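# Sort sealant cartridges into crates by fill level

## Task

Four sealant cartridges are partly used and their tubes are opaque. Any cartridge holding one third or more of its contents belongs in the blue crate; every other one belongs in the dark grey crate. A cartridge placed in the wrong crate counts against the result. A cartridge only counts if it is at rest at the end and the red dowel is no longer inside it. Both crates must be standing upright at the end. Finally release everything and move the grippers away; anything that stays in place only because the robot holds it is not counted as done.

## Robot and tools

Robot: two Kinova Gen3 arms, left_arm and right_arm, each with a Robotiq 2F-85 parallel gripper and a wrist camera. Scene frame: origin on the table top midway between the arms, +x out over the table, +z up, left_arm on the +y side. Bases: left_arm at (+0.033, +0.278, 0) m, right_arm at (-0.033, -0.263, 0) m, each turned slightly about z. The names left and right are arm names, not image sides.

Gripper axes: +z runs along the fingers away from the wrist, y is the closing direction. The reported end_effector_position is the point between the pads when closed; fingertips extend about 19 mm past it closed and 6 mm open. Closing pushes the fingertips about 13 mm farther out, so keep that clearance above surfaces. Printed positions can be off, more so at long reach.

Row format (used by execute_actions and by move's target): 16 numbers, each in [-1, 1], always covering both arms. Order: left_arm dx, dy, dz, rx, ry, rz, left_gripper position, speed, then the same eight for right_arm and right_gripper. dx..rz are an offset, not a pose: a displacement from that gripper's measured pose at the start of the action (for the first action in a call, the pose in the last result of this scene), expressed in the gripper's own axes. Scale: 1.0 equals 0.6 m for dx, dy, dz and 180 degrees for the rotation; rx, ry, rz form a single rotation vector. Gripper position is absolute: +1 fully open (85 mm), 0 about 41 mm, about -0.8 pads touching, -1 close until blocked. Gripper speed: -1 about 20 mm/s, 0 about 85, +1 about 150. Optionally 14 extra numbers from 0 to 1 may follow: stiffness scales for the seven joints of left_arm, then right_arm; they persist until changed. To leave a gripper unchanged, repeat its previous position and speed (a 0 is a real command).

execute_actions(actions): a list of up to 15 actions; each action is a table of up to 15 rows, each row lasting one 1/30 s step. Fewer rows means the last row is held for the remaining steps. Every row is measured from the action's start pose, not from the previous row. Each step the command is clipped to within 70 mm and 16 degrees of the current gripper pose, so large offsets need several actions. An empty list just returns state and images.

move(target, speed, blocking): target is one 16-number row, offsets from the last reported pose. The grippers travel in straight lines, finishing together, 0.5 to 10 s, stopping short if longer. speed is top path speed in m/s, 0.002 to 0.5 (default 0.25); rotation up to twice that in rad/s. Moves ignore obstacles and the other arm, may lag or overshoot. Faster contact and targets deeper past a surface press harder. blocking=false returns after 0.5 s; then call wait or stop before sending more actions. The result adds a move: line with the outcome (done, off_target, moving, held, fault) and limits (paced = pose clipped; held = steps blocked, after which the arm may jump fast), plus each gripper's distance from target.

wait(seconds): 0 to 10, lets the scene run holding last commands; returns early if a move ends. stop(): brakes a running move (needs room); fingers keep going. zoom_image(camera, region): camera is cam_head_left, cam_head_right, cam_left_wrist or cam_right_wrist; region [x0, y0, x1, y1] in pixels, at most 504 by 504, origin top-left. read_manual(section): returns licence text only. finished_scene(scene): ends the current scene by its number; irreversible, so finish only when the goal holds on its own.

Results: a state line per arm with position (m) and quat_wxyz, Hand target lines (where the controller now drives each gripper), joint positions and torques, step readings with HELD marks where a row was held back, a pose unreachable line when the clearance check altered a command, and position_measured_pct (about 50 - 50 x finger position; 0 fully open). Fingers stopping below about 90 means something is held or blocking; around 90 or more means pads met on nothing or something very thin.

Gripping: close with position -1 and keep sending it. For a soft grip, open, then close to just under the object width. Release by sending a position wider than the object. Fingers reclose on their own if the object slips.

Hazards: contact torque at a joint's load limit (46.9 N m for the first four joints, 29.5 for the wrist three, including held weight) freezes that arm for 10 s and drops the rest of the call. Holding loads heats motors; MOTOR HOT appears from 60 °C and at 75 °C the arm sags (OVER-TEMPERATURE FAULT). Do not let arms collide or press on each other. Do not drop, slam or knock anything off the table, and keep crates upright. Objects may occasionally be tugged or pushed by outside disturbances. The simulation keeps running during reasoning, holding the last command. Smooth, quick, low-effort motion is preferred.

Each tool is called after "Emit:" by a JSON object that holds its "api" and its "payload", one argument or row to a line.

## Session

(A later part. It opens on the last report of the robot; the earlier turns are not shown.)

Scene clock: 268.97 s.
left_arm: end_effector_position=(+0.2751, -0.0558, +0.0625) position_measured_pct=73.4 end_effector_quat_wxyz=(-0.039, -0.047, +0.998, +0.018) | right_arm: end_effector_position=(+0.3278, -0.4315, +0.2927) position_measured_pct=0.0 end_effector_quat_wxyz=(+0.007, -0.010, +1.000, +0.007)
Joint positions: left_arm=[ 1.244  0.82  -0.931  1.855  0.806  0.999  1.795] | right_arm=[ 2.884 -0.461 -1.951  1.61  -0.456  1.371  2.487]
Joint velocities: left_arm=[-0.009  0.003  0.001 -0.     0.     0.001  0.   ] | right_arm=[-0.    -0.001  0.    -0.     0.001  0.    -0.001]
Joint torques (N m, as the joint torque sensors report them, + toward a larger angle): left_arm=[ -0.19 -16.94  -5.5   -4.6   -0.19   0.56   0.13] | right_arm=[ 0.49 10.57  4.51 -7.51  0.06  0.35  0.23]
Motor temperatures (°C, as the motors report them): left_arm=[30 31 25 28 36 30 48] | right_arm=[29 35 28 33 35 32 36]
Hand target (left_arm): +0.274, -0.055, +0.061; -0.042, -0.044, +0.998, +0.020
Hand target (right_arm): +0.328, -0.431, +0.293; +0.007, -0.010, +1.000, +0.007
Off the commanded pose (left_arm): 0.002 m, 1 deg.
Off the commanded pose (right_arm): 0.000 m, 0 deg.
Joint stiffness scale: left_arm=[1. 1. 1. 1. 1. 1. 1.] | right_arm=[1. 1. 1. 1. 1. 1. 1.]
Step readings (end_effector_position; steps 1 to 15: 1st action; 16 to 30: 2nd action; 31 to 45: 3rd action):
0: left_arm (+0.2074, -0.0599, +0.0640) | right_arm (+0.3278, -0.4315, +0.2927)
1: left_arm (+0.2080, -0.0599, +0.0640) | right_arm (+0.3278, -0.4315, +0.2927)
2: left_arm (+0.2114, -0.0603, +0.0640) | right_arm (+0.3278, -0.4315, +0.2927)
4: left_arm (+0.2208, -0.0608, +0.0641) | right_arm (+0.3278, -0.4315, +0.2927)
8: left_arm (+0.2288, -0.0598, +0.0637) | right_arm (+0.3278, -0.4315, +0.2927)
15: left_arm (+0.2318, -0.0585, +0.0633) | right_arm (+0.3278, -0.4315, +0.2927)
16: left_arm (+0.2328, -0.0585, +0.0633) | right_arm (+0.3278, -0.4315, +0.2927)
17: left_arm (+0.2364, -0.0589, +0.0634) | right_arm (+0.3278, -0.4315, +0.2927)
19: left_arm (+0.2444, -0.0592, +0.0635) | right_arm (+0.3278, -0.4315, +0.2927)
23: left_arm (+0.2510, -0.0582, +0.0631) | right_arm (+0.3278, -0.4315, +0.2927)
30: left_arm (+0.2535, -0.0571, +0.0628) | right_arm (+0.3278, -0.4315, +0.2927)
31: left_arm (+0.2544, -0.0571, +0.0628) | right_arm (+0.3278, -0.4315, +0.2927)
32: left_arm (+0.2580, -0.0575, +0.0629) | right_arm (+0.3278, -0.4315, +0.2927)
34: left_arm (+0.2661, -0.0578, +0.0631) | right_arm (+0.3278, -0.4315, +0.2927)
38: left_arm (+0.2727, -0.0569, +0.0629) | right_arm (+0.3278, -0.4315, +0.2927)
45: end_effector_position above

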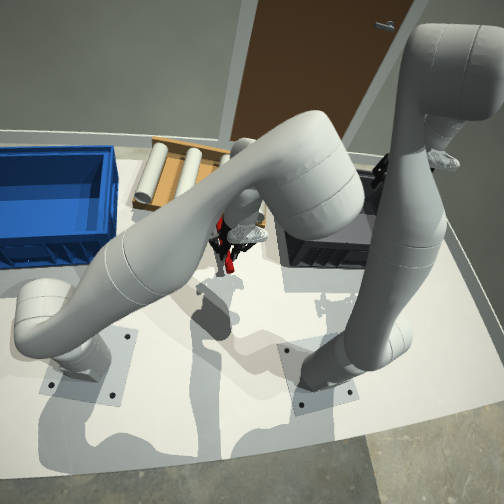

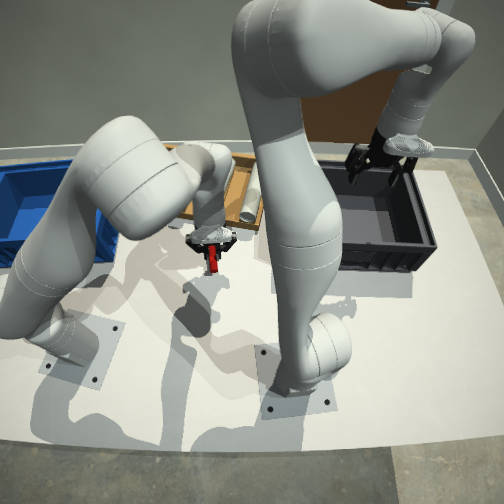

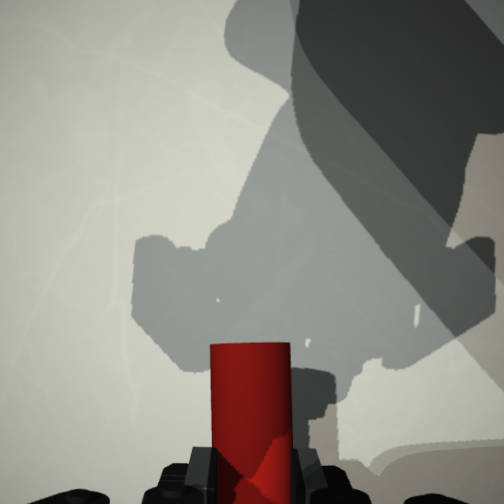

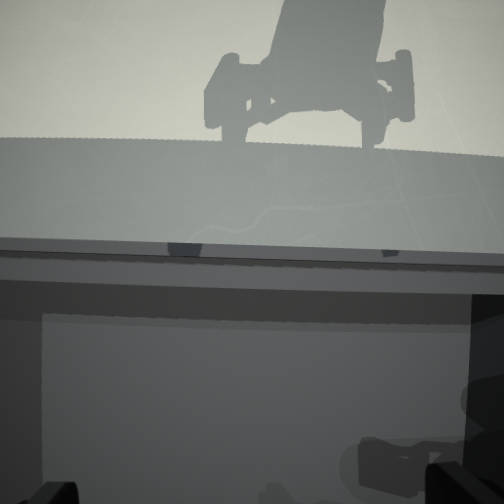

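No contact so far; continue gently.

Emit:
{"api": "execute_actions", "payload": {
  "actions": [
    [[-0.035,0,0,0,0,0,-1,1,0,0,0,0,0,0,1,0]],
    [[-0.035,0,0,0,0,0,-1,1,0,0,0,0,0,0,1,0]],
    [[-0.035,0,0,0,0,0,-1,1,0,0,0,0,0,0,1,0]]
  ]
}}

Scene clock: 275.77 s.
left_arm: end_effector_position=(+0.3380, -0.0526, +0.0639) position_measured_pct=73.4 end_effector_quat_wxyz=(-0.032, -0.054, +0.998, +0.011) | right_arm: end_effector_position=(+0.3278, -0.4315, +0.2927) position_measured_pct=0.0 end_effector_quat_wxyz=(+0.007, -0.010, +1.000, +0.007)
Joint positions: left_arm=[ 1.108  0.865 -0.927  1.738  0.806  1.045  1.744] | right_arm=[ 2.884 -0.461 -1.951  1.61  -0.456  1.371  2.487]
Joint velocities: left_arm=[-0.009  0.001 -0.001 -0.    -0.     0.002  0.   ] | right_arm=[-0.    -0.001 -0.    -0.001  0.001 -0.    -0.001]
Joint torques (N m, as the joint torque sensors report them, + toward a larger angle): left_arm=[ -0.2  -17.63  -5.74  -4.86  -0.21   0.39  -0.14] | right_arm=[ 0.4  10.35  4.19 -7.59  0.18  0.08  0.2 ]
Motor temperatures (°C, as the motors report them): left_arm=[30 31 25 28 36 30 48] | right_arm=[29 35 28 33 35 32 36]
Hand target (left_arm): +0.337, -0.052, +0.062; -0.035, -0.050, +0.998, +0.013
Hand target (right_arm): +0.328, -0.431, +0.293; +0.007, -0.010, +1.000, +0.007
Off the commanded pose (left_arm): 0.002 m, 1 deg.
Off the commanded pose (right_arm): 0.000 m, 0 deg.
Joint stiffness scale: left_arm=[1. 1. 1. 1. 1. 1. 1.] | right_arm=[1. 1. 1. 1. 1. 1. 1.]
Step readings (end_effector_position; steps 1 to 15: 1st action; 16 to 30: 2nd action; 31 to 45: 3rd action):
0: left_arm (+0.2754, -0.0555, +0.0625) | right_arm (+0.3278, -0.4315, +0.2927)
1: left_arm (+0.2763, -0.0556, +0.0625) | right_arm (+0.3278, -0.4315, +0.2927)
2: left_arm (+0.2799, -0.0562, +0.0627) | right_arm (+0.3278, -0.4315, +0.2927)
4: left_arm (+0.2879, -0.0566, +0.0631) | right_arm (+0.3278, -0.4315, +0.2927)
8: left_arm (+0.2943, -0.0556, +0.0629) | right_arm (+0.3278, -0.4315, +0.2927)
15: left_arm (+0.2964, -0.0547, +0.0628) | right_arm (+0.3278, -0.4315, +0.2927)
16: left_arm (+0.2974, -0.0548, +0.0628) | right_arm (+0.3278, -0.4315, +0.2927)
17: left_arm (+0.3010, -0.0555, +0.0631) | right_arm (+0.3278, -0.4315, +0.2927)
19: left_arm (+0.3087, -0.0560, +0.0637) | right_arm (+0.3278, -0.4315, +0.2927)
23: left_arm (+0.3140, -0.0553, +0.0638) | right_arm (+0.3278, -0.4315, +0.2927)
30: left_arm (+0.3163, -0.0542, +0.0634) | right_arm (+0.3278, -0.4315, +0.2927)
31: left_arm (+0.3174, -0.0543, +0.0635) | right_arm (+0.3278, -0.4315, +0.2927)
32: left_arm (+0.3210, -0.0551, +0.0638) | right_arm (+0.3278, -0.4315, +0.2927)
34: left_arm (+0.3288, -0.0556, +0.0646) | right_arm (+0.3278, -0.4315, +0.2927)
38: left_arm (+0.3357, -0.0541, +0.0643) | right_arm (+0.3278, -0.4315, +0.2927)
45: end_effector_position above

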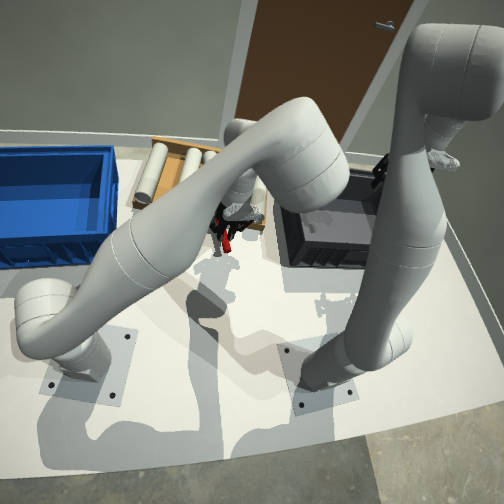

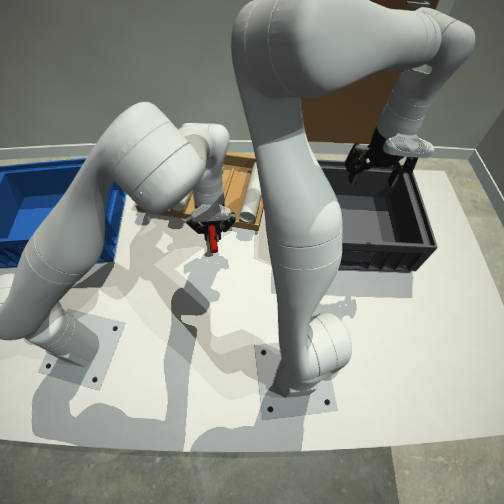

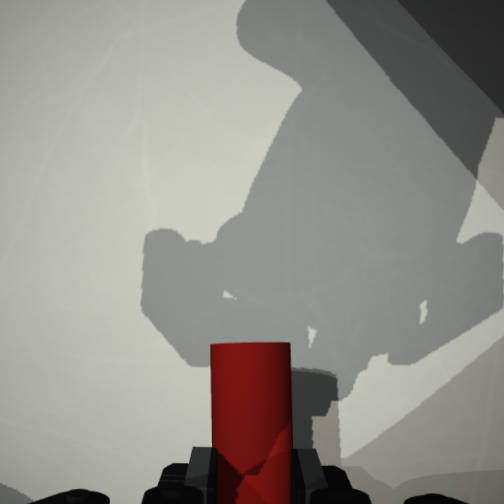

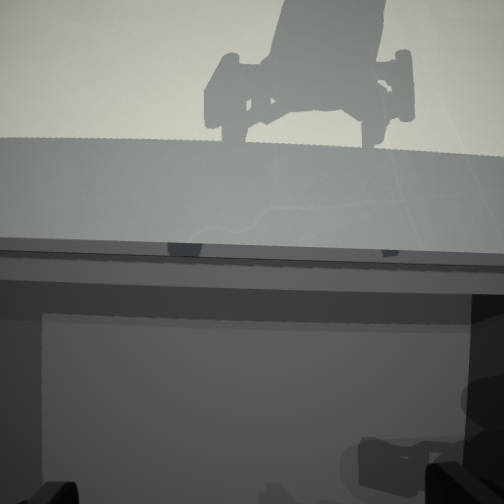

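Emit:
{"api": "execute_actions", "payload": {
  "actions": [
    [[-0.035,0,0,0,0,0,-1,1,0,0,0,0,0,0,1,0]],
    [[-0.035,0,0,0,0,0,-1,1,0,0,0,0,0,0,1,0]],
    [[-0.035,0,0,0,0,0,-1,1,0,0,0,0,0,0,1,0]]
  ]
}}

Scene clock: 281.87 s.
left_arm: end_effector_position=(+0.4033, -0.0474, +0.0676) position_measured_pct=73.4 end_effector_quat_wxyz=(-0.023, -0.063, +0.998, +0.005) | right_arm: end_effector_position=(+0.3278, -0.4315, +0.2927) position_measured_pct=0.0 end_effector_quat_wxyz=(+0.007, -0.010, +1.000, +0.007)
Joint positions: left_arm=[ 0.977  0.913 -0.923  1.599  0.806  1.099  1.721] | right_arm=[ 2.884 -0.461 -1.951  1.61  -0.456  1.371  2.487]
Joint velocities: left_arm=[-0.007  0.003  0.001 -0.003 -0.     0.001  0.   ] | right_arm=[ 0.     0.001  0.    -0.    -0.     0.002  0.   ]
Joint torques (N m, as the joint torque sensors report them, + toward a larger angle): left_arm=[ -0.92 -18.73  -6.01  -5.    -0.33  -0.11   0.15] | right_arm=[ 0.56 10.67  3.55 -7.88  0.17  0.31  0.07]
Motor temperatures (°C, as the motors report them): left_arm=[30 31 25 28 36 30 48] | right_arm=[29 35 28 33 35 32 36]
Hand target (left_arm): +0.402, -0.047, +0.065; -0.026, -0.060, +0.998, +0.007
Hand target (right_arm): +0.328, -0.431, +0.293; +0.007, -0.010, +1.000, +0.007
Off the commanded pose (left_arm): 0.003 m, 1 deg.
Off the commanded pose (right_arm): 0.000 m, 0 deg.
Joint stiffness scale: left_arm=[1. 1. 1. 1. 1. 1. 1.] | right_arm=[1. 1. 1. 1. 1. 1. 1.]
Step readings (end_effector_position; steps 1 to 15: 1st action; 16 to 30: 2nd action; 31 to 45: 3rd action):
0: left_arm (+0.3383, -0.0524, +0.0639) | right_arm (+0.3278, -0.4315, +0.2927)
1: left_arm (+0.3392, -0.0525, +0.0640) | right_arm (+0.3278, -0.4315, +0.2927)
2: left_arm (+0.3429, -0.0532, +0.0644) | right_arm (+0.3278, -0.4315, +0.2927)
4: left_arm (+0.3511, -0.0535, +0.0652) | right_arm (+0.3278, -0.4315, +0.2927)
8: left_arm (+0.3576, -0.0522, +0.0651) | right_arm (+0.3278, -0.4315, +0.2927)
15: left_arm (+0.3598, -0.0509, +0.0648) | right_arm (+0.3278, -0.4315, +0.2927)
16: left_arm (+0.3608, -0.0510, +0.0649) | right_arm (+0.3278, -0.4315, +0.2927)
17: left_arm (+0.3647, -0.0517, +0.0654) | right_arm (+0.3278, -0.4315, +0.2927)
19: left_arm (+0.3729, -0.0519, +0.0663) | right_arm (+0.3278, -0.4315, +0.2927)
23: left_arm (+0.3794, -0.0505, +0.0662) | right_arm (+0.3278, -0.4315, +0.2927)
30: left_arm (+0.3816, -0.0492, +0.0660) | right_arm (+0.3278, -0.4315, +0.2927)
31: left_arm (+0.3826, -0.0493, +0.0662) | right_arm (+0.3278, -0.4315, +0.2927)
32: left_arm (+0.3863, -0.0501, +0.0667) | right_arm (+0.3278, -0.4315, +0.2927)
34: left_arm (+0.3946, -0.0502, +0.0678) | right_arm (+0.3278, -0.4315, +0.2927)
38: left_arm (+0.4012, -0.0487, +0.0678) | right_arm (+0.3278, -0.4315, +0.2927)
45: end_effector_position above

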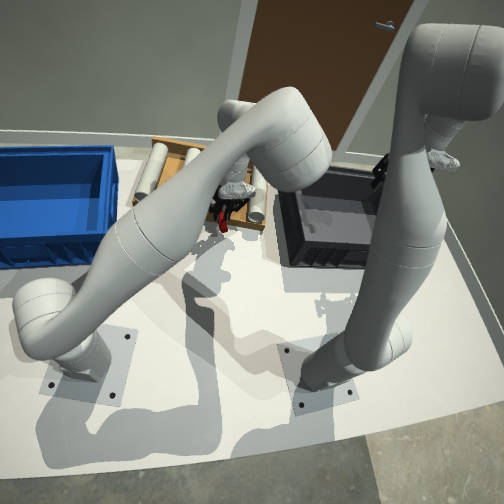

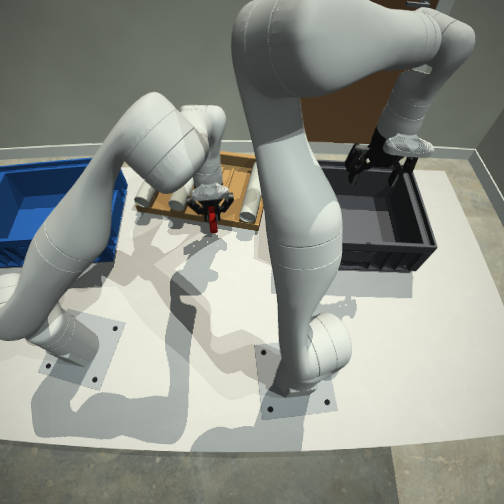

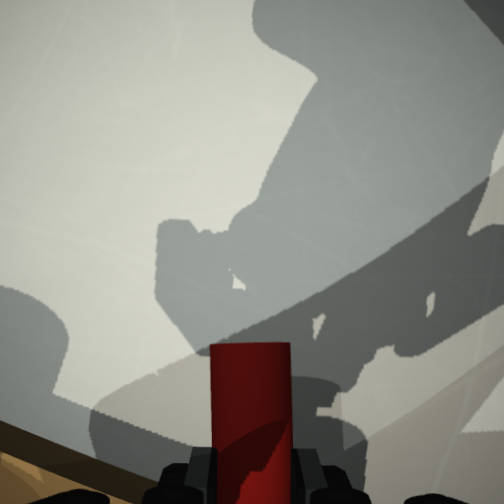

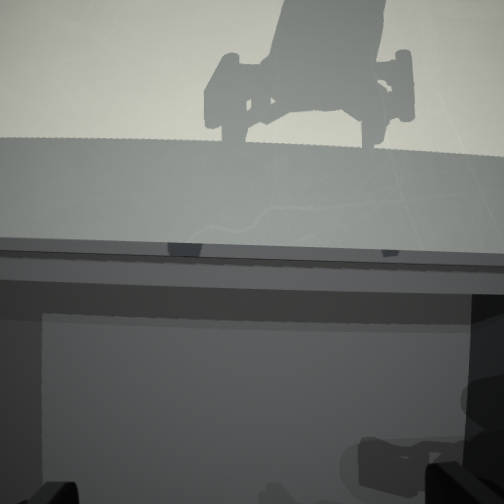

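Emit:
{"api": "zoom_image", "payload": {
  "camera": "cam_head_right",
  "region": [130, 140, 290, 260]
}}

Region (130, 140, 290, 260) of cam_head_right's 504x504 image, scaled by 3.150, with more detail than that image has; it fills the top 378 rows of this view, and the rest is white.

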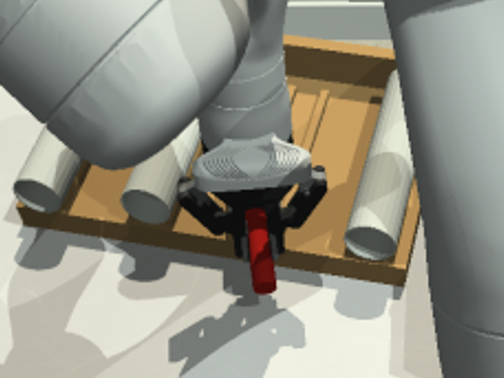

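Emit:
{"api": "move", "payload": {
  "target": [0.34, 0, 0, 0, 0, 0, -1, 1, 0, 0, 0, 0, 0, 0, 1, 0],
  "speed": 0.3
}}

Emit:
{"api": "move", "payload": {
  "target": [0, -0.175, 0, 0, 0, 0, -1, 1, 0, 0, 0, 0, 0, 0, 1, 0],
  "speed": 0.3
}}

Emit:
{"api": "zoom_image", "payload": {
  "camera": "cam_head_right",
  "region": [130, 140, 290, 300]
}}

Scene clock: 298.00 s.
left_arm: end_effector_position=(+0.2001, -0.0745, +0.0752) position_measured_pct=73.4 end_effector_quat_wxyz=(-0.026, -0.063, +0.998, +0.004) | right_arm: end_effector_position=(+0.3278, -0.4315, +0.2927) position_measured_pct=0.0 end_effector_quat_wxyz=(+0.007, -0.010, +1.000, +0.007)
Joint positions: left_arm=[ 1.46   0.733 -0.942  1.968  0.806  0.913  1.972] | right_arm=[ 2.884 -0.461 -1.951  1.61  -0.456  1.371  2.487]
Joint velocities: left_arm=[ 0.018 -0.001 -0.014  0.     0.     0.002 -0.001] | right_arm=[-0.    -0.     0.     0.001  0.     0.    -0.001]
Joint torques (N m, as the joint torque sensors report them, + toward a larger angle): left_arm=[ -0.03 -15.68  -5.1   -4.92  -0.24   0.21   0.09] | right_arm=[ 0.08 10.97  4.27 -7.89  0.09  0.43  0.02]
Motor temperatures (°C, as the motors report them): left_arm=[30 31 25 28 36 30 48] | right_arm=[29 35 28 33 35 32 36]
Hand target (left_arm): +0.201, -0.073, +0.076; -0.023, -0.064, +0.998, +0.005
Hand target (right_arm): +0.328, -0.431, +0.293; +0.007, -0.010, +1.000, +0.007
Off the commanded pose (left_arm): 0.002 m, 0 deg.
Off the commanded pose (right_arm): 0.000 m, 0 deg.
Joint stiffness scale: left_arm=[1. 1. 1. 1. 1. 1. 1.] | right_arm=[1. 1. 1. 1. 1. 1. 1.]
move: done

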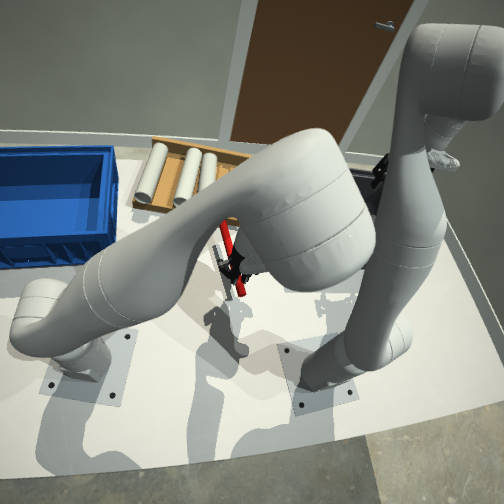

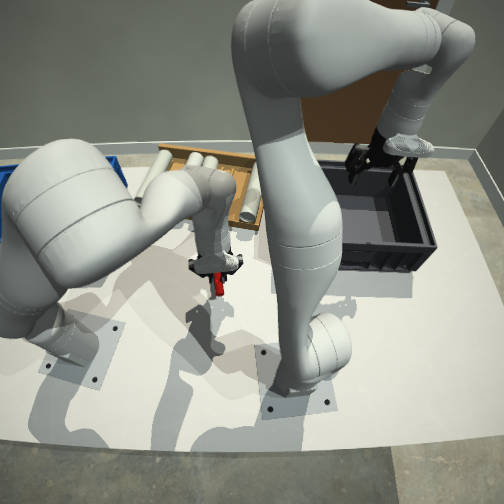

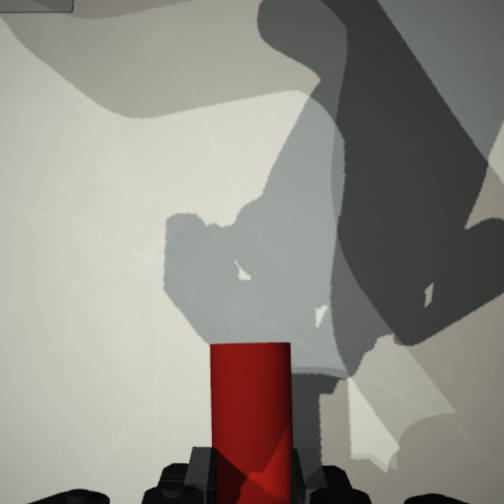

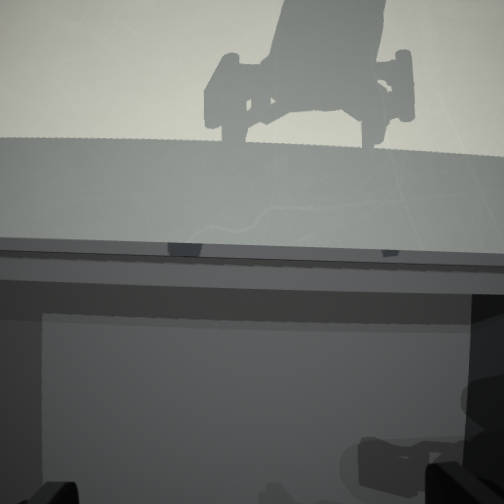

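Scene clock: 299.00 s.
left_arm: end_effector_position=(+0.2121, -0.1798, +0.0750) position_measured_pct=73.4 end_effector_quat_wxyz=(-0.026, -0.060, +0.998, +0.001) | right_arm: end_effector_position=(+0.3278, -0.4315, +0.2927) position_measured_pct=0.0 end_effector_quat_wxyz=(+0.007, -0.010, +1.000, +0.007)
Joint positions: left_arm=[ 1.437  0.877 -0.902  1.623  0.806  1.081  2.174] | right_arm=[ 2.884 -0.461 -1.951  1.61  -0.456  1.371  2.487]
Joint velocities: left_arm=[-0.     0.006 -0.002 -0.001  0.     0.002  0.   ] | right_arm=[-0.    -0.001  0.    -0.    -0.001  0.001  0.   ]
Joint torques (N m, as the joint torque sensors report them, + toward a larger angle): left_arm=[ -0.37 -19.9   -5.97  -5.88  -0.02   0.28   0.09] | right_arm=[ 0.46 10.33  3.97 -8.19  0.06  0.08  0.39]
Motor temperatures (°C, as the motors report them): left_arm=[30 31 25 28 36 30 48] | right_arm=[29 35 28 33 35 32 36]
Hand target (left_arm): +0.213, -0.179, +0.074; -0.026, -0.062, +0.998, +0.004
Hand target (right_arm): +0.328, -0.431, +0.293; +0.007, -0.010, +1.000, +0.007
Off the commanded pose (left_arm): 0.002 m, 0 deg.
Off the commanded pose (right_arm): 0.000 m, 0 deg.
Joint stiffness scale: left_arm=[1. 1. 1. 1. 1. 1. 1.] | right_arm=[1. 1. 1. 1. 1. 1. 1.]
move: done

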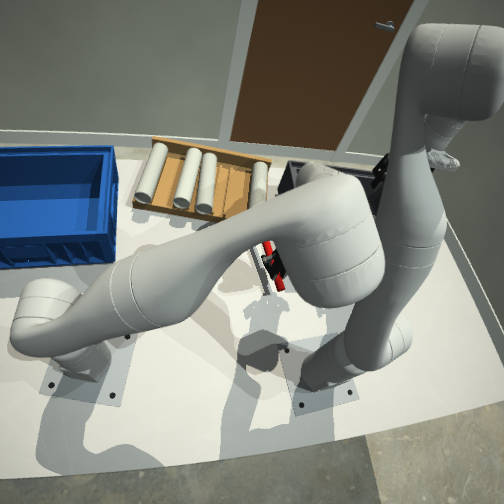

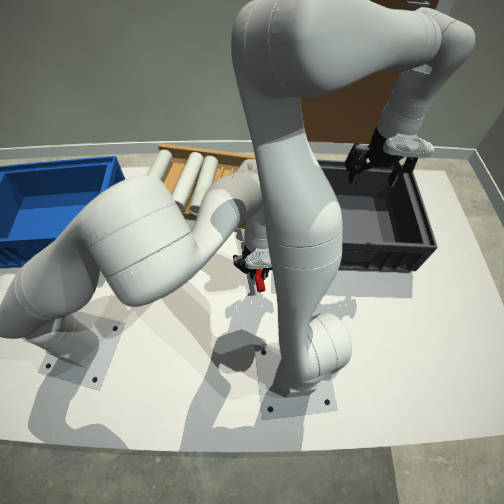

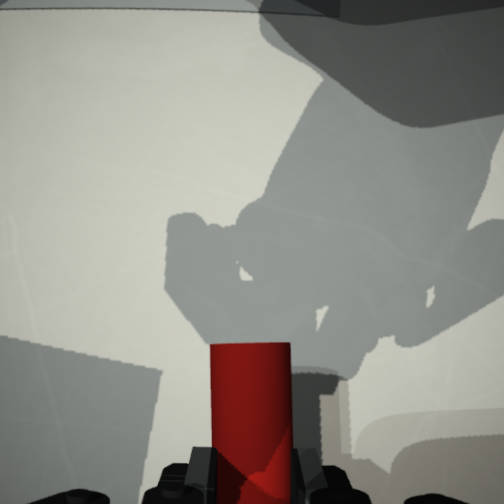

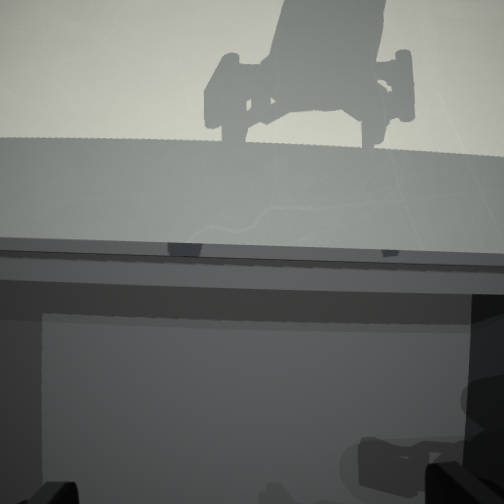

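Region (130, 140, 290, 300) of cam_head_right's 504x504 image, scaled by 3.150, with more detail than that image has.

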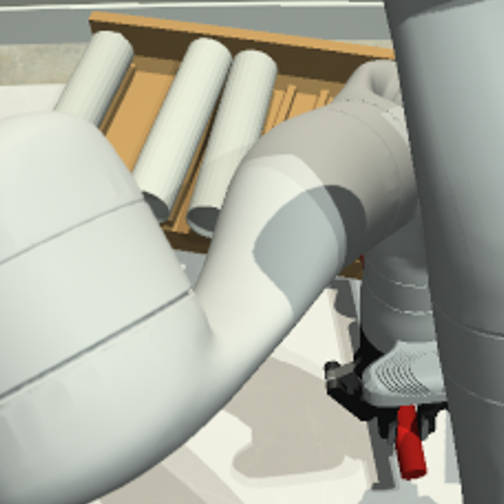

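Emit:
{"api": "move", "payload": {
  "target": [0, 0, 0, 0.25, 0, 0, -1, 1, 0, 0, 0, 0, 0, 0, 1, 0],
  "speed": 0.3
}}

Scene clock: 349.70 s.
left_arm: end_effector_position=(+0.2106, -0.1808, +0.0761) position_measured_pct=73.4 end_effector_quat_wxyz=(-0.002, -0.063, +0.923, -0.380) | right_arm: end_effector_position=(+0.3278, -0.4315, +0.2927) position_measured_pct=0.0 end_effector_quat_wxyz=(+0.007, -0.010, +1.000, +0.007)
Joint positions: left_arm=[ 1.218  0.802 -0.73   2.365  2.191  1.064  0.619] | right_arm=[ 2.884 -0.461 -1.951  1.61  -0.456  1.371  2.487]
Joint velocities: left_arm=[-0.     0.008 -0.     0.    -0.     0.004 -0.   ] | right_arm=[ 0.     0.    -0.    -0.002 -0.     0.    -0.   ]
Joint torques (N m, as the joint torque sensors report them, + toward a larger angle): left_arm=[ -0.45 -16.4   -3.38  -2.51   0.59   2.07   0.2 ] | right_arm=[ 0.58 10.58  3.83 -7.84  0.15  0.13 -0.07]
Motor temperatures (°C, as the motors report them): left_arm=[30 31 25 28 36 30 48] | right_arm=[29 34 28 33 35 32 36]
Hand target (left_arm): +0.213, -0.179, +0.075; +0.000, -0.066, +0.922, -0.381
Hand target (right_arm): +0.328, -0.431, +0.293; +0.007, -0.010, +1.000, +0.007
Off the commanded pose (left_arm): 0.002 m, 0 deg.
Off the commanded pose (right_arm): 0.000 m, 0 deg.
Joint stiffness scale: left_arm=[1. 1. 1. 1. 1. 1. 1.] | right_arm=[1. 1. 1. 1. 1. 1. 1.]
move: done

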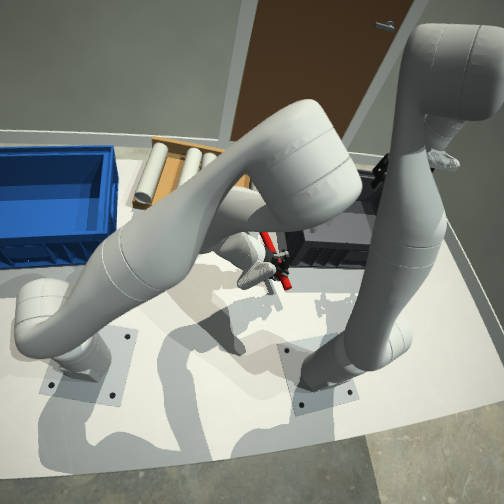

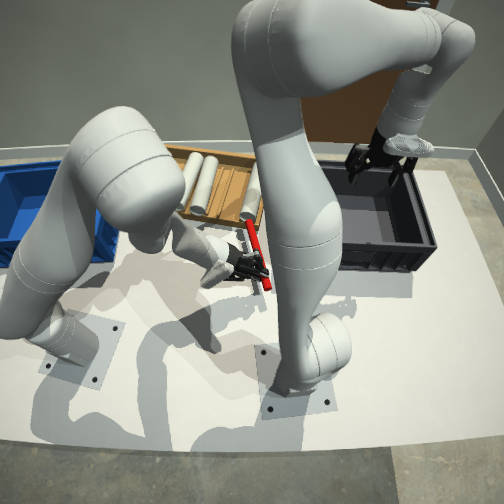

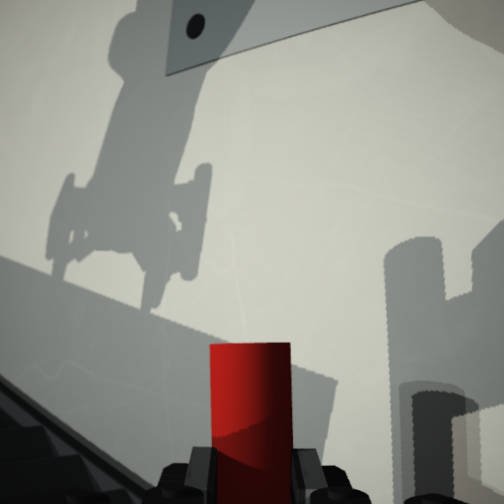

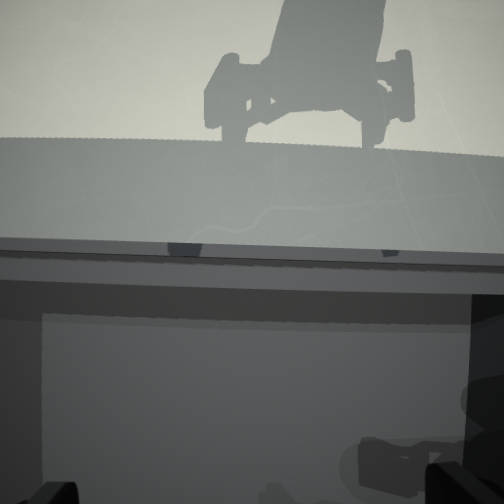

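Now the view is clear.

Emit:
{"api": "zoom_image", "payload": {
  "camera": "cam_head_right",
  "region": [150, 140, 290, 300]
}}

Region (150, 140, 290, 300) of cam_head_right's 504x504 image, scaled by 3.150, with more detail than that image has; it fills the left 441 columns of this view, and the rest is white.

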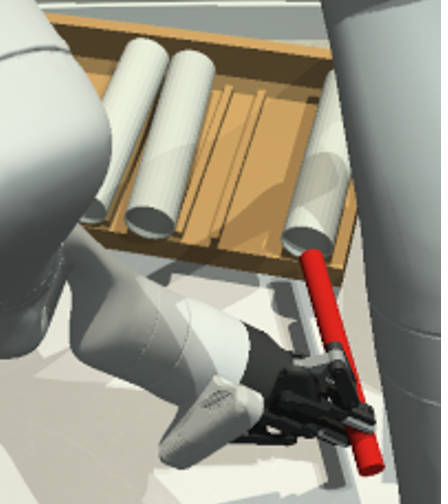

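Emit:
{"api": "execute_actions", "payload": {
  "actions": [
    [[-0.035,0,0,0,0,0,-1,1,0,0,0,0,0,0,1,0]],
    [[-0.035,0,0,0,0,0,-1,1,0,0,0,0,0,0,1,0]]
  ]
}}

Emit:
{"api": "zoom_image", "payload": {
  "camera": "cam_head_right",
  "region": [150, 140, 290, 300]
}}

Scene clock: 360.00 s.
left_arm: end_effector_position=(+0.2535, -0.1763, +0.0769) position_measured_pct=73.4 end_effector_quat_wxyz=(+0.004, -0.065, +0.922, -0.383) | right_arm: end_effector_position=(+0.3278, -0.4315, +0.2927) position_measured_pct=0.0 end_effector_quat_wxyz=(+0.007, -0.010, +1.000, +0.007)
Joint positions: left_arm=[ 1.108  0.815 -0.735  2.303  2.109  1.081  0.624] | right_arm=[ 2.884 -0.461 -1.951  1.61  -0.456  1.371  2.487]
Joint velocities: left_arm=[-0.015 -0.001  0.    -0.001 -0.    -0.001 -0.   ] | right_arm=[-0.     0.001  0.    -0.001 -0.     0.     0.   ]
Joint torques (N m, as the joint torque sensors report them, + toward a larger angle): left_arm=[ -0.37 -17.11  -3.39  -3.09   0.85   1.94   0.2 ] | right_arm=[-0.16 10.97  4.02 -8.5   0.01  0.23 -0.01]
Motor temperatures (°C, as the motors report them): left_arm=[30 31 25 28 36 30 48] | right_arm=[29 34 28 33 35 32 36]
Hand target (left_arm): +0.253, -0.176, +0.075; +0.001, -0.064, +0.922, -0.381
Hand target (right_arm): +0.328, -0.431, +0.293; +0.007, -0.010, +1.000, +0.007
Off the commanded pose (left_arm): 0.002 m, 0 deg.
Off the commanded pose (right_arm): 0.000 m, 0 deg.
Joint stiffness scale: left_arm=[1. 1. 1. 1. 1. 1. 1.] | right_arm=[1. 1. 1. 1. 1. 1. 1.]
Step readings (end_effector_position; steps 1 to 15: 1st action; 16 to 30: 2nd action):
0: left_arm (+0.2105, -0.1807, +0.0758) | right_arm (+0.3278, -0.4315, +0.2927)
1: left_arm (+0.2112, -0.1806, +0.0758) | right_arm (+0.3278, -0.4315, +0.2927)
2: left_arm (+0.2132, -0.1805, +0.0758) | right_arm (+0.3278, -0.4315, +0.2927)
4: left_arm (+0.2193, -0.1803, +0.0758) | right_arm (+0.3278, -0.4315, +0.2927)
8: left_arm (+0.2273, -0.1796, +0.0761) | right_arm (+0.3278, -0.4315, +0.2927)
15: left_arm (+0.2320, -0.1785, +0.0764) | right_arm (+0.3278, -0.4315, +0.2927)
16: left_arm (+0.2328, -0.1784, +0.0763) | right_arm (+0.3278, -0.4315, +0.2927)
17: left_arm (+0.2351, -0.1785, +0.0763) | right_arm (+0.3278, -0.4315, +0.2927)
19: left_arm (+0.2416, -0.1783, +0.0764) | right_arm (+0.3278, -0.4315, +0.2927)
23: left_arm (+0.2493, -0.1774, +0.0766) | right_arm (+0.3278, -0.4315, +0.2927)
30: end_effector_position above

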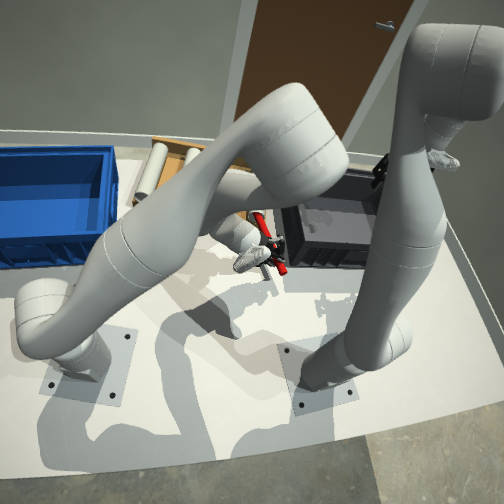

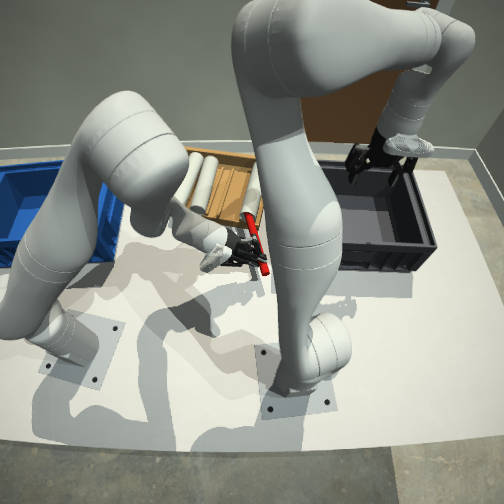

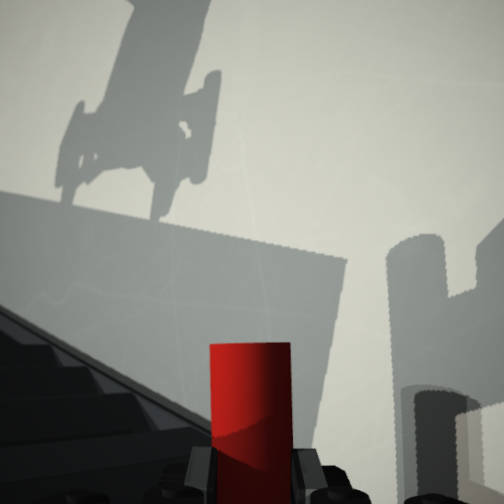

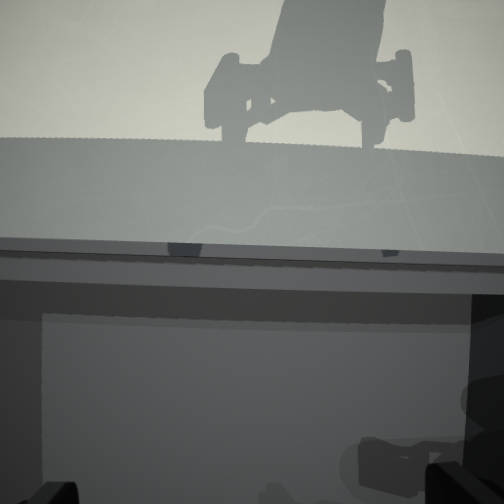

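Region (150, 140, 290, 300) of cam_head_right's 504x504 image, scaled by 3.150, with more detail than that image has; it fills the left 441 columns of this view, and the rest is white.

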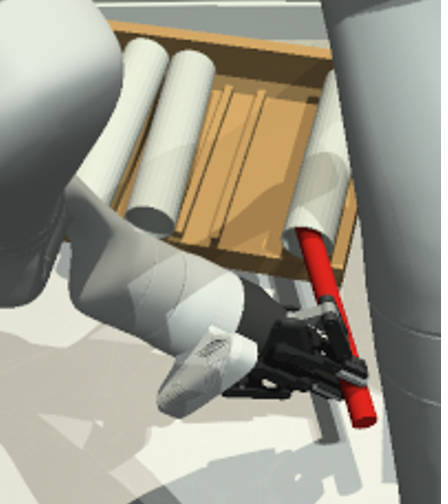

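It's in. Mouth at ≈0.22. Continue.

Emit:
{"api": "execute_actions", "payload": {
  "actions": [
    [[-0.035,0,0,0,0,0,-1,1,0,0,0,0,0,0,1,0]],
    [[-0.035,0,0,0,0,0,-1,1,0,0,0,0,0,0,1,0]],
    [[-0.035,0,0,0,0,0,-1,1,0,0,0,0,0,0,1,0]]
  ]
}}

Scene clock: 365.47 s.
left_arm: end_effector_position=(+0.3070, -0.1722, +0.0779) position_measured_pct=73.4 end_effector_quat_wxyz=(+0.004, -0.056, +0.921, -0.386) | right_arm: end_effector_position=(+0.3278, -0.4315, +0.2927) position_measured_pct=0.0 end_effector_quat_wxyz=(+0.007, -0.010, +1.000, +0.007)
Joint positions: left_arm=[ 0.975  0.84  -0.737  2.191  1.985  1.112  0.655] | right_arm=[ 2.884 -0.461 -1.951  1.61  -0.456  1.371  2.487]
Joint velocities: left_arm=[-0.031  0.002 -0.    -0.009 -0.    -0.     0.011] | right_arm=[-0.    -0.001 -0.     0.001  0.     0.     0.002]
Joint torques (N m, as the joint torque sensors report them, + toward a larger angle): left_arm=[ -1.03 -18.67  -4.4   -3.39   1.58   1.62   0.18] | right_arm=[ 0.18 10.69  4.14 -7.47 -0.02  0.26  0.  ]
Motor temperatures (°C, as the motors report them): left_arm=[30 31 25 28 36 30 48] | right_arm=[29 34 28 33 35 32 36]
Hand target (left_arm): +0.313, -0.170, +0.077; +0.006, -0.062, +0.921, -0.385
Hand target (right_arm): +0.328, -0.431, +0.293; +0.007, -0.010, +1.000, +0.007
Off the commanded pose (left_arm): 0.006 m, 1 deg.
Off the commanded pose (right_arm): 0.000 m, 0 deg.
Joint stiffness scale: left_arm=[1. 1. 1. 1. 1. 1. 1.] | right_arm=[1. 1. 1. 1. 1. 1. 1.]
Step readings (end_effector_position; steps 1 to 15: 1st action; 16 to 30: 2nd action; 31 to 45: 3rd action):
0: left_arm (+0.2542, -0.1759, +0.0769) | right_arm (+0.3278, -0.4315, +0.2927)
1: left_arm (+0.2549, -0.1759, +0.0769) | right_arm (+0.3278, -0.4315, +0.2927)
2: left_arm (+0.2573, -0.1761, +0.0768) | right_arm (+0.3278, -0.4315, +0.2927)
4: left_arm (+0.2636, -0.1761, +0.0771) | right_arm (+0.3278, -0.4315, +0.2927)
8: left_arm (+0.2711, -0.1752, +0.0774) | right_arm (+0.3278, -0.4315, +0.2927)
15: left_arm (+0.2747, -0.1741, +0.0776) | right_arm (+0.3278, -0.4315, +0.2927)
16: left_arm (+0.2756, -0.1740, +0.0776) | right_arm (+0.3278, -0.4315, +0.2927)
17: left_arm (+0.2782, -0.1743, +0.0777) | right_arm (+0.3278, -0.4315, +0.2927)
19: left_arm (+0.2846, -0.1743, +0.0779) | right_arm (+0.3278, -0.4315, +0.2927)
23: left_arm (+0.2904, -0.1732, +0.0777) | right_arm (+0.3278, -0.4315, +0.2927)
30: left_arm (+0.2919, -0.1723, +0.0775) | right_arm (+0.3278, -0.4315, +0.2927)
31: left_arm (+0.2924, -0.1723, +0.0775) | right_arm (+0.3278, -0.4315, +0.2927)
32: left_arm (+0.2942, -0.1727, +0.0774) | right_arm (+0.3278, -0.4315, +0.2927)
34: left_arm (+0.2990, -0.1731, +0.0776) | right_arm (+0.3278, -0.4315, +0.2927)
38: left_arm (+0.3037, -0.1730, +0.0778) | right_arm (+0.3278, -0.4315, +0.2927)
45: end_effector_position above

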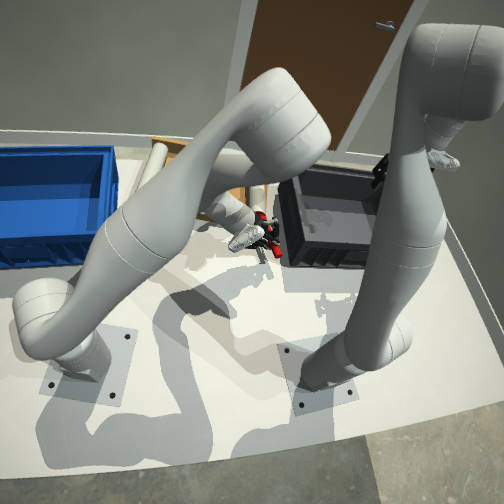

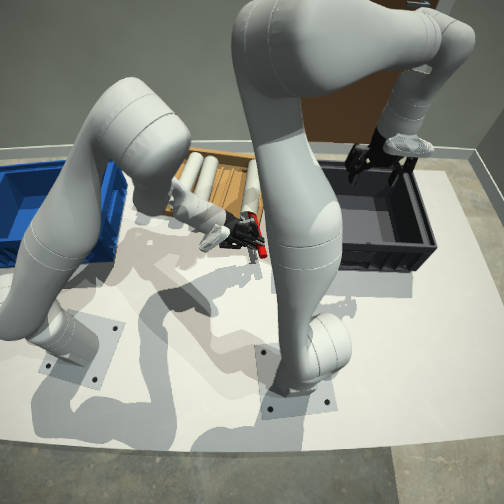

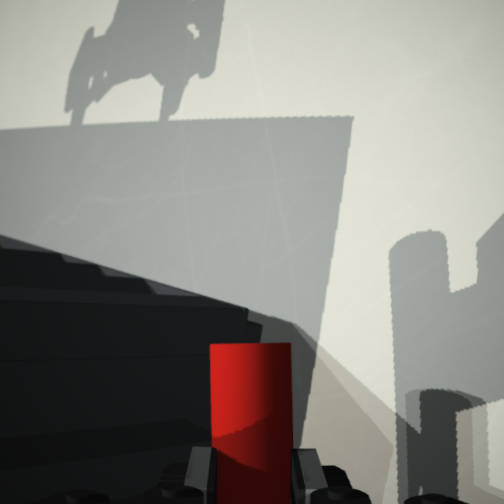

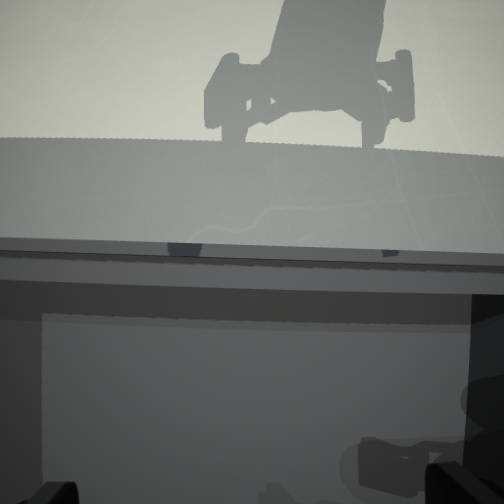

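Emit:
{"api": "zoom_image", "payload": {
  "camera": "cam_head_right",
  "region": [150, 140, 290, 300]
}}

Region (150, 140, 290, 300) of cam_head_right's 504x504 image, scaled by 3.150, with more detail than that image has; it fills the left 441 columns of this view, and the rest is white.

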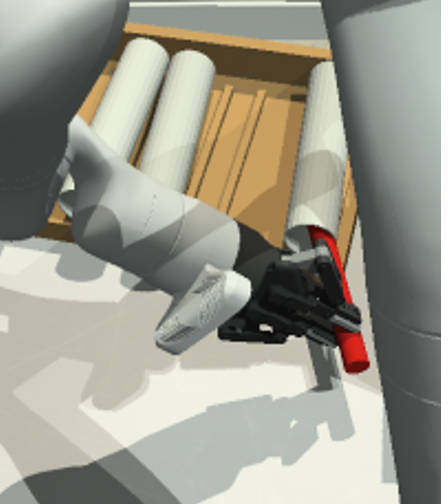

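Emit:
{"api": "execute_actions", "payload": {
  "actions": [
    [[-0.035,0,0,0,0,0,-1,1,0,0,0,0,0,0,1,0]],
    [[-0.035,0,0,0,0,0,-1,1,0,0,0,0,0,0,1,0]]
  ]
}}

Scene clock: 375.90 s.
left_arm: end_effector_position=(+0.3381, -0.1727, +0.0790) position_measured_pct=73.4 end_effector_quat_wxyz=(+0.000, -0.047, +0.920, -0.390) | right_arm: end_effector_position=(+0.3278, -0.4315, +0.2927) position_measured_pct=0.0 end_effector_quat_wxyz=(+0.007, -0.010, +1.000, +0.007)
Joint positions: left_arm=[ 0.903  0.863 -0.737  2.105  1.912  1.138  0.689] | right_arm=[ 2.884 -0.461 -1.951  1.61  -0.456  1.371  2.487]
Joint velocities: left_arm=[-0.004  0.003  0.001 -0.002 -0.001  0.    -0.   ] | right_arm=[-0.    -0.001 -0.     0.001  0.001  0.001  0.002]
Joint torques (N m, as the joint torque sensors report them, + toward a larger angle): left_arm=[ -5.   -18.51  -8.04  -5.25   3.04  -0.5    0.36] | right_arm=[ 0.7  10.66  4.29 -7.86  0.3   0.28  0.37]
Motor temperatures (°C, as the motors report them): left_arm=[30 31 25 28 36 30 48] | right_arm=[29 34 28 33 35 32 36]
Hand target (left_arm): +0.346, -0.169, +0.078; +0.005, -0.054, +0.920, -0.387
Hand target (right_arm): +0.328, -0.431, +0.293; +0.007, -0.010, +1.000, +0.007
Off the commanded pose (left_arm): 0.009 m, 1 deg.
Off the commanded pose (right_arm): 0.000 m, 0 deg.
Joint stiffness scale: left_arm=[1. 1. 1. 1. 1. 1. 1.] | right_arm=[1. 1. 1. 1. 1. 1. 1.]
Step readings (end_effector_position; steps 1 to 15: 1st action; 16 to 30: 2nd action):
0: left_arm (+0.3093, -0.1712, +0.0780) | right_arm (+0.3278, -0.4315, +0.2927)
1: left_arm (+0.3102, -0.1713, +0.0780) | right_arm (+0.3278, -0.4315, +0.2927)
2: left_arm (+0.3130, -0.1717, +0.0781) | right_arm (+0.3278, -0.4315, +0.2927)
4: left_arm (+0.3189, -0.1723, +0.0785) | right_arm (+0.3278, -0.4315, +0.2927)
8: left_arm (+0.3250, -0.1716, +0.0787) | right_arm (+0.3278, -0.4315, +0.2927)
15: left_arm (+0.3253, -0.1711, +0.0784) | right_arm (+0.3278, -0.4315, +0.2927)
16: left_arm (+0.3259, -0.1712, +0.0784) | right_arm (+0.3278, -0.4315, +0.2927)
17: left_arm (+0.3276, -0.1718, +0.0785) | right_arm (+0.3278, -0.4315, +0.2927)
19: left_arm (+0.3311, -0.1729, +0.0790) | right_arm (+0.3278, -0.4315, +0.2927)
23: left_arm (+0.3365, -0.1730, +0.0792) | right_arm (+0.3278, -0.4315, +0.2927)
30: end_effector_position above

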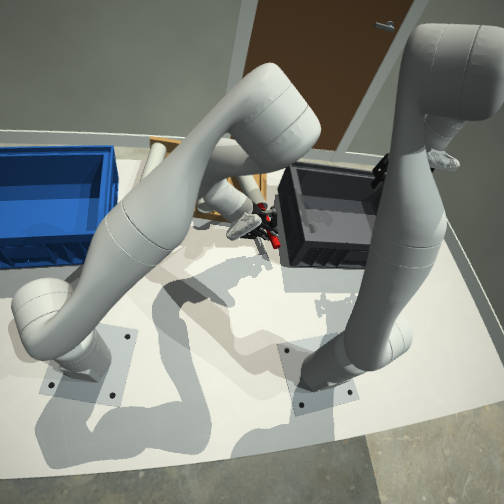

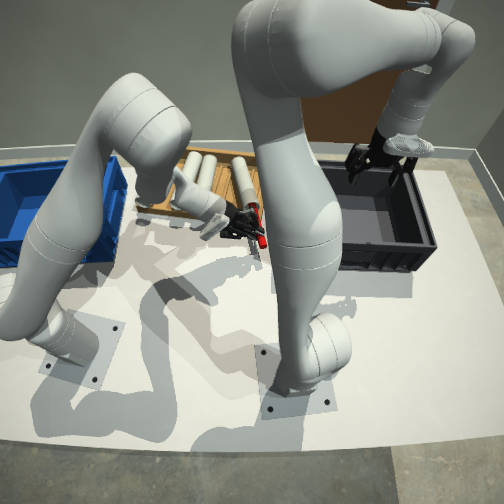

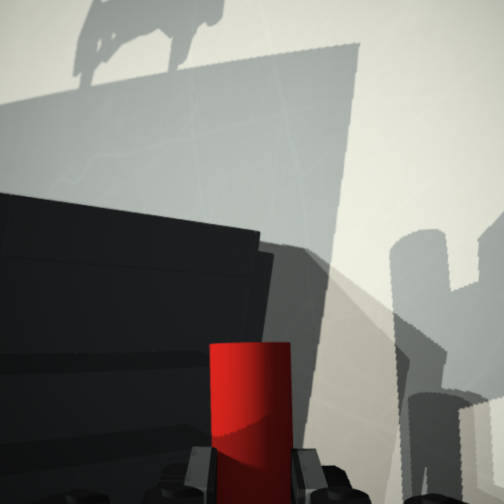

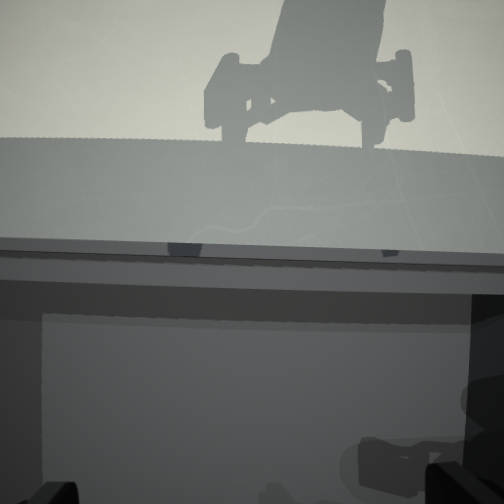

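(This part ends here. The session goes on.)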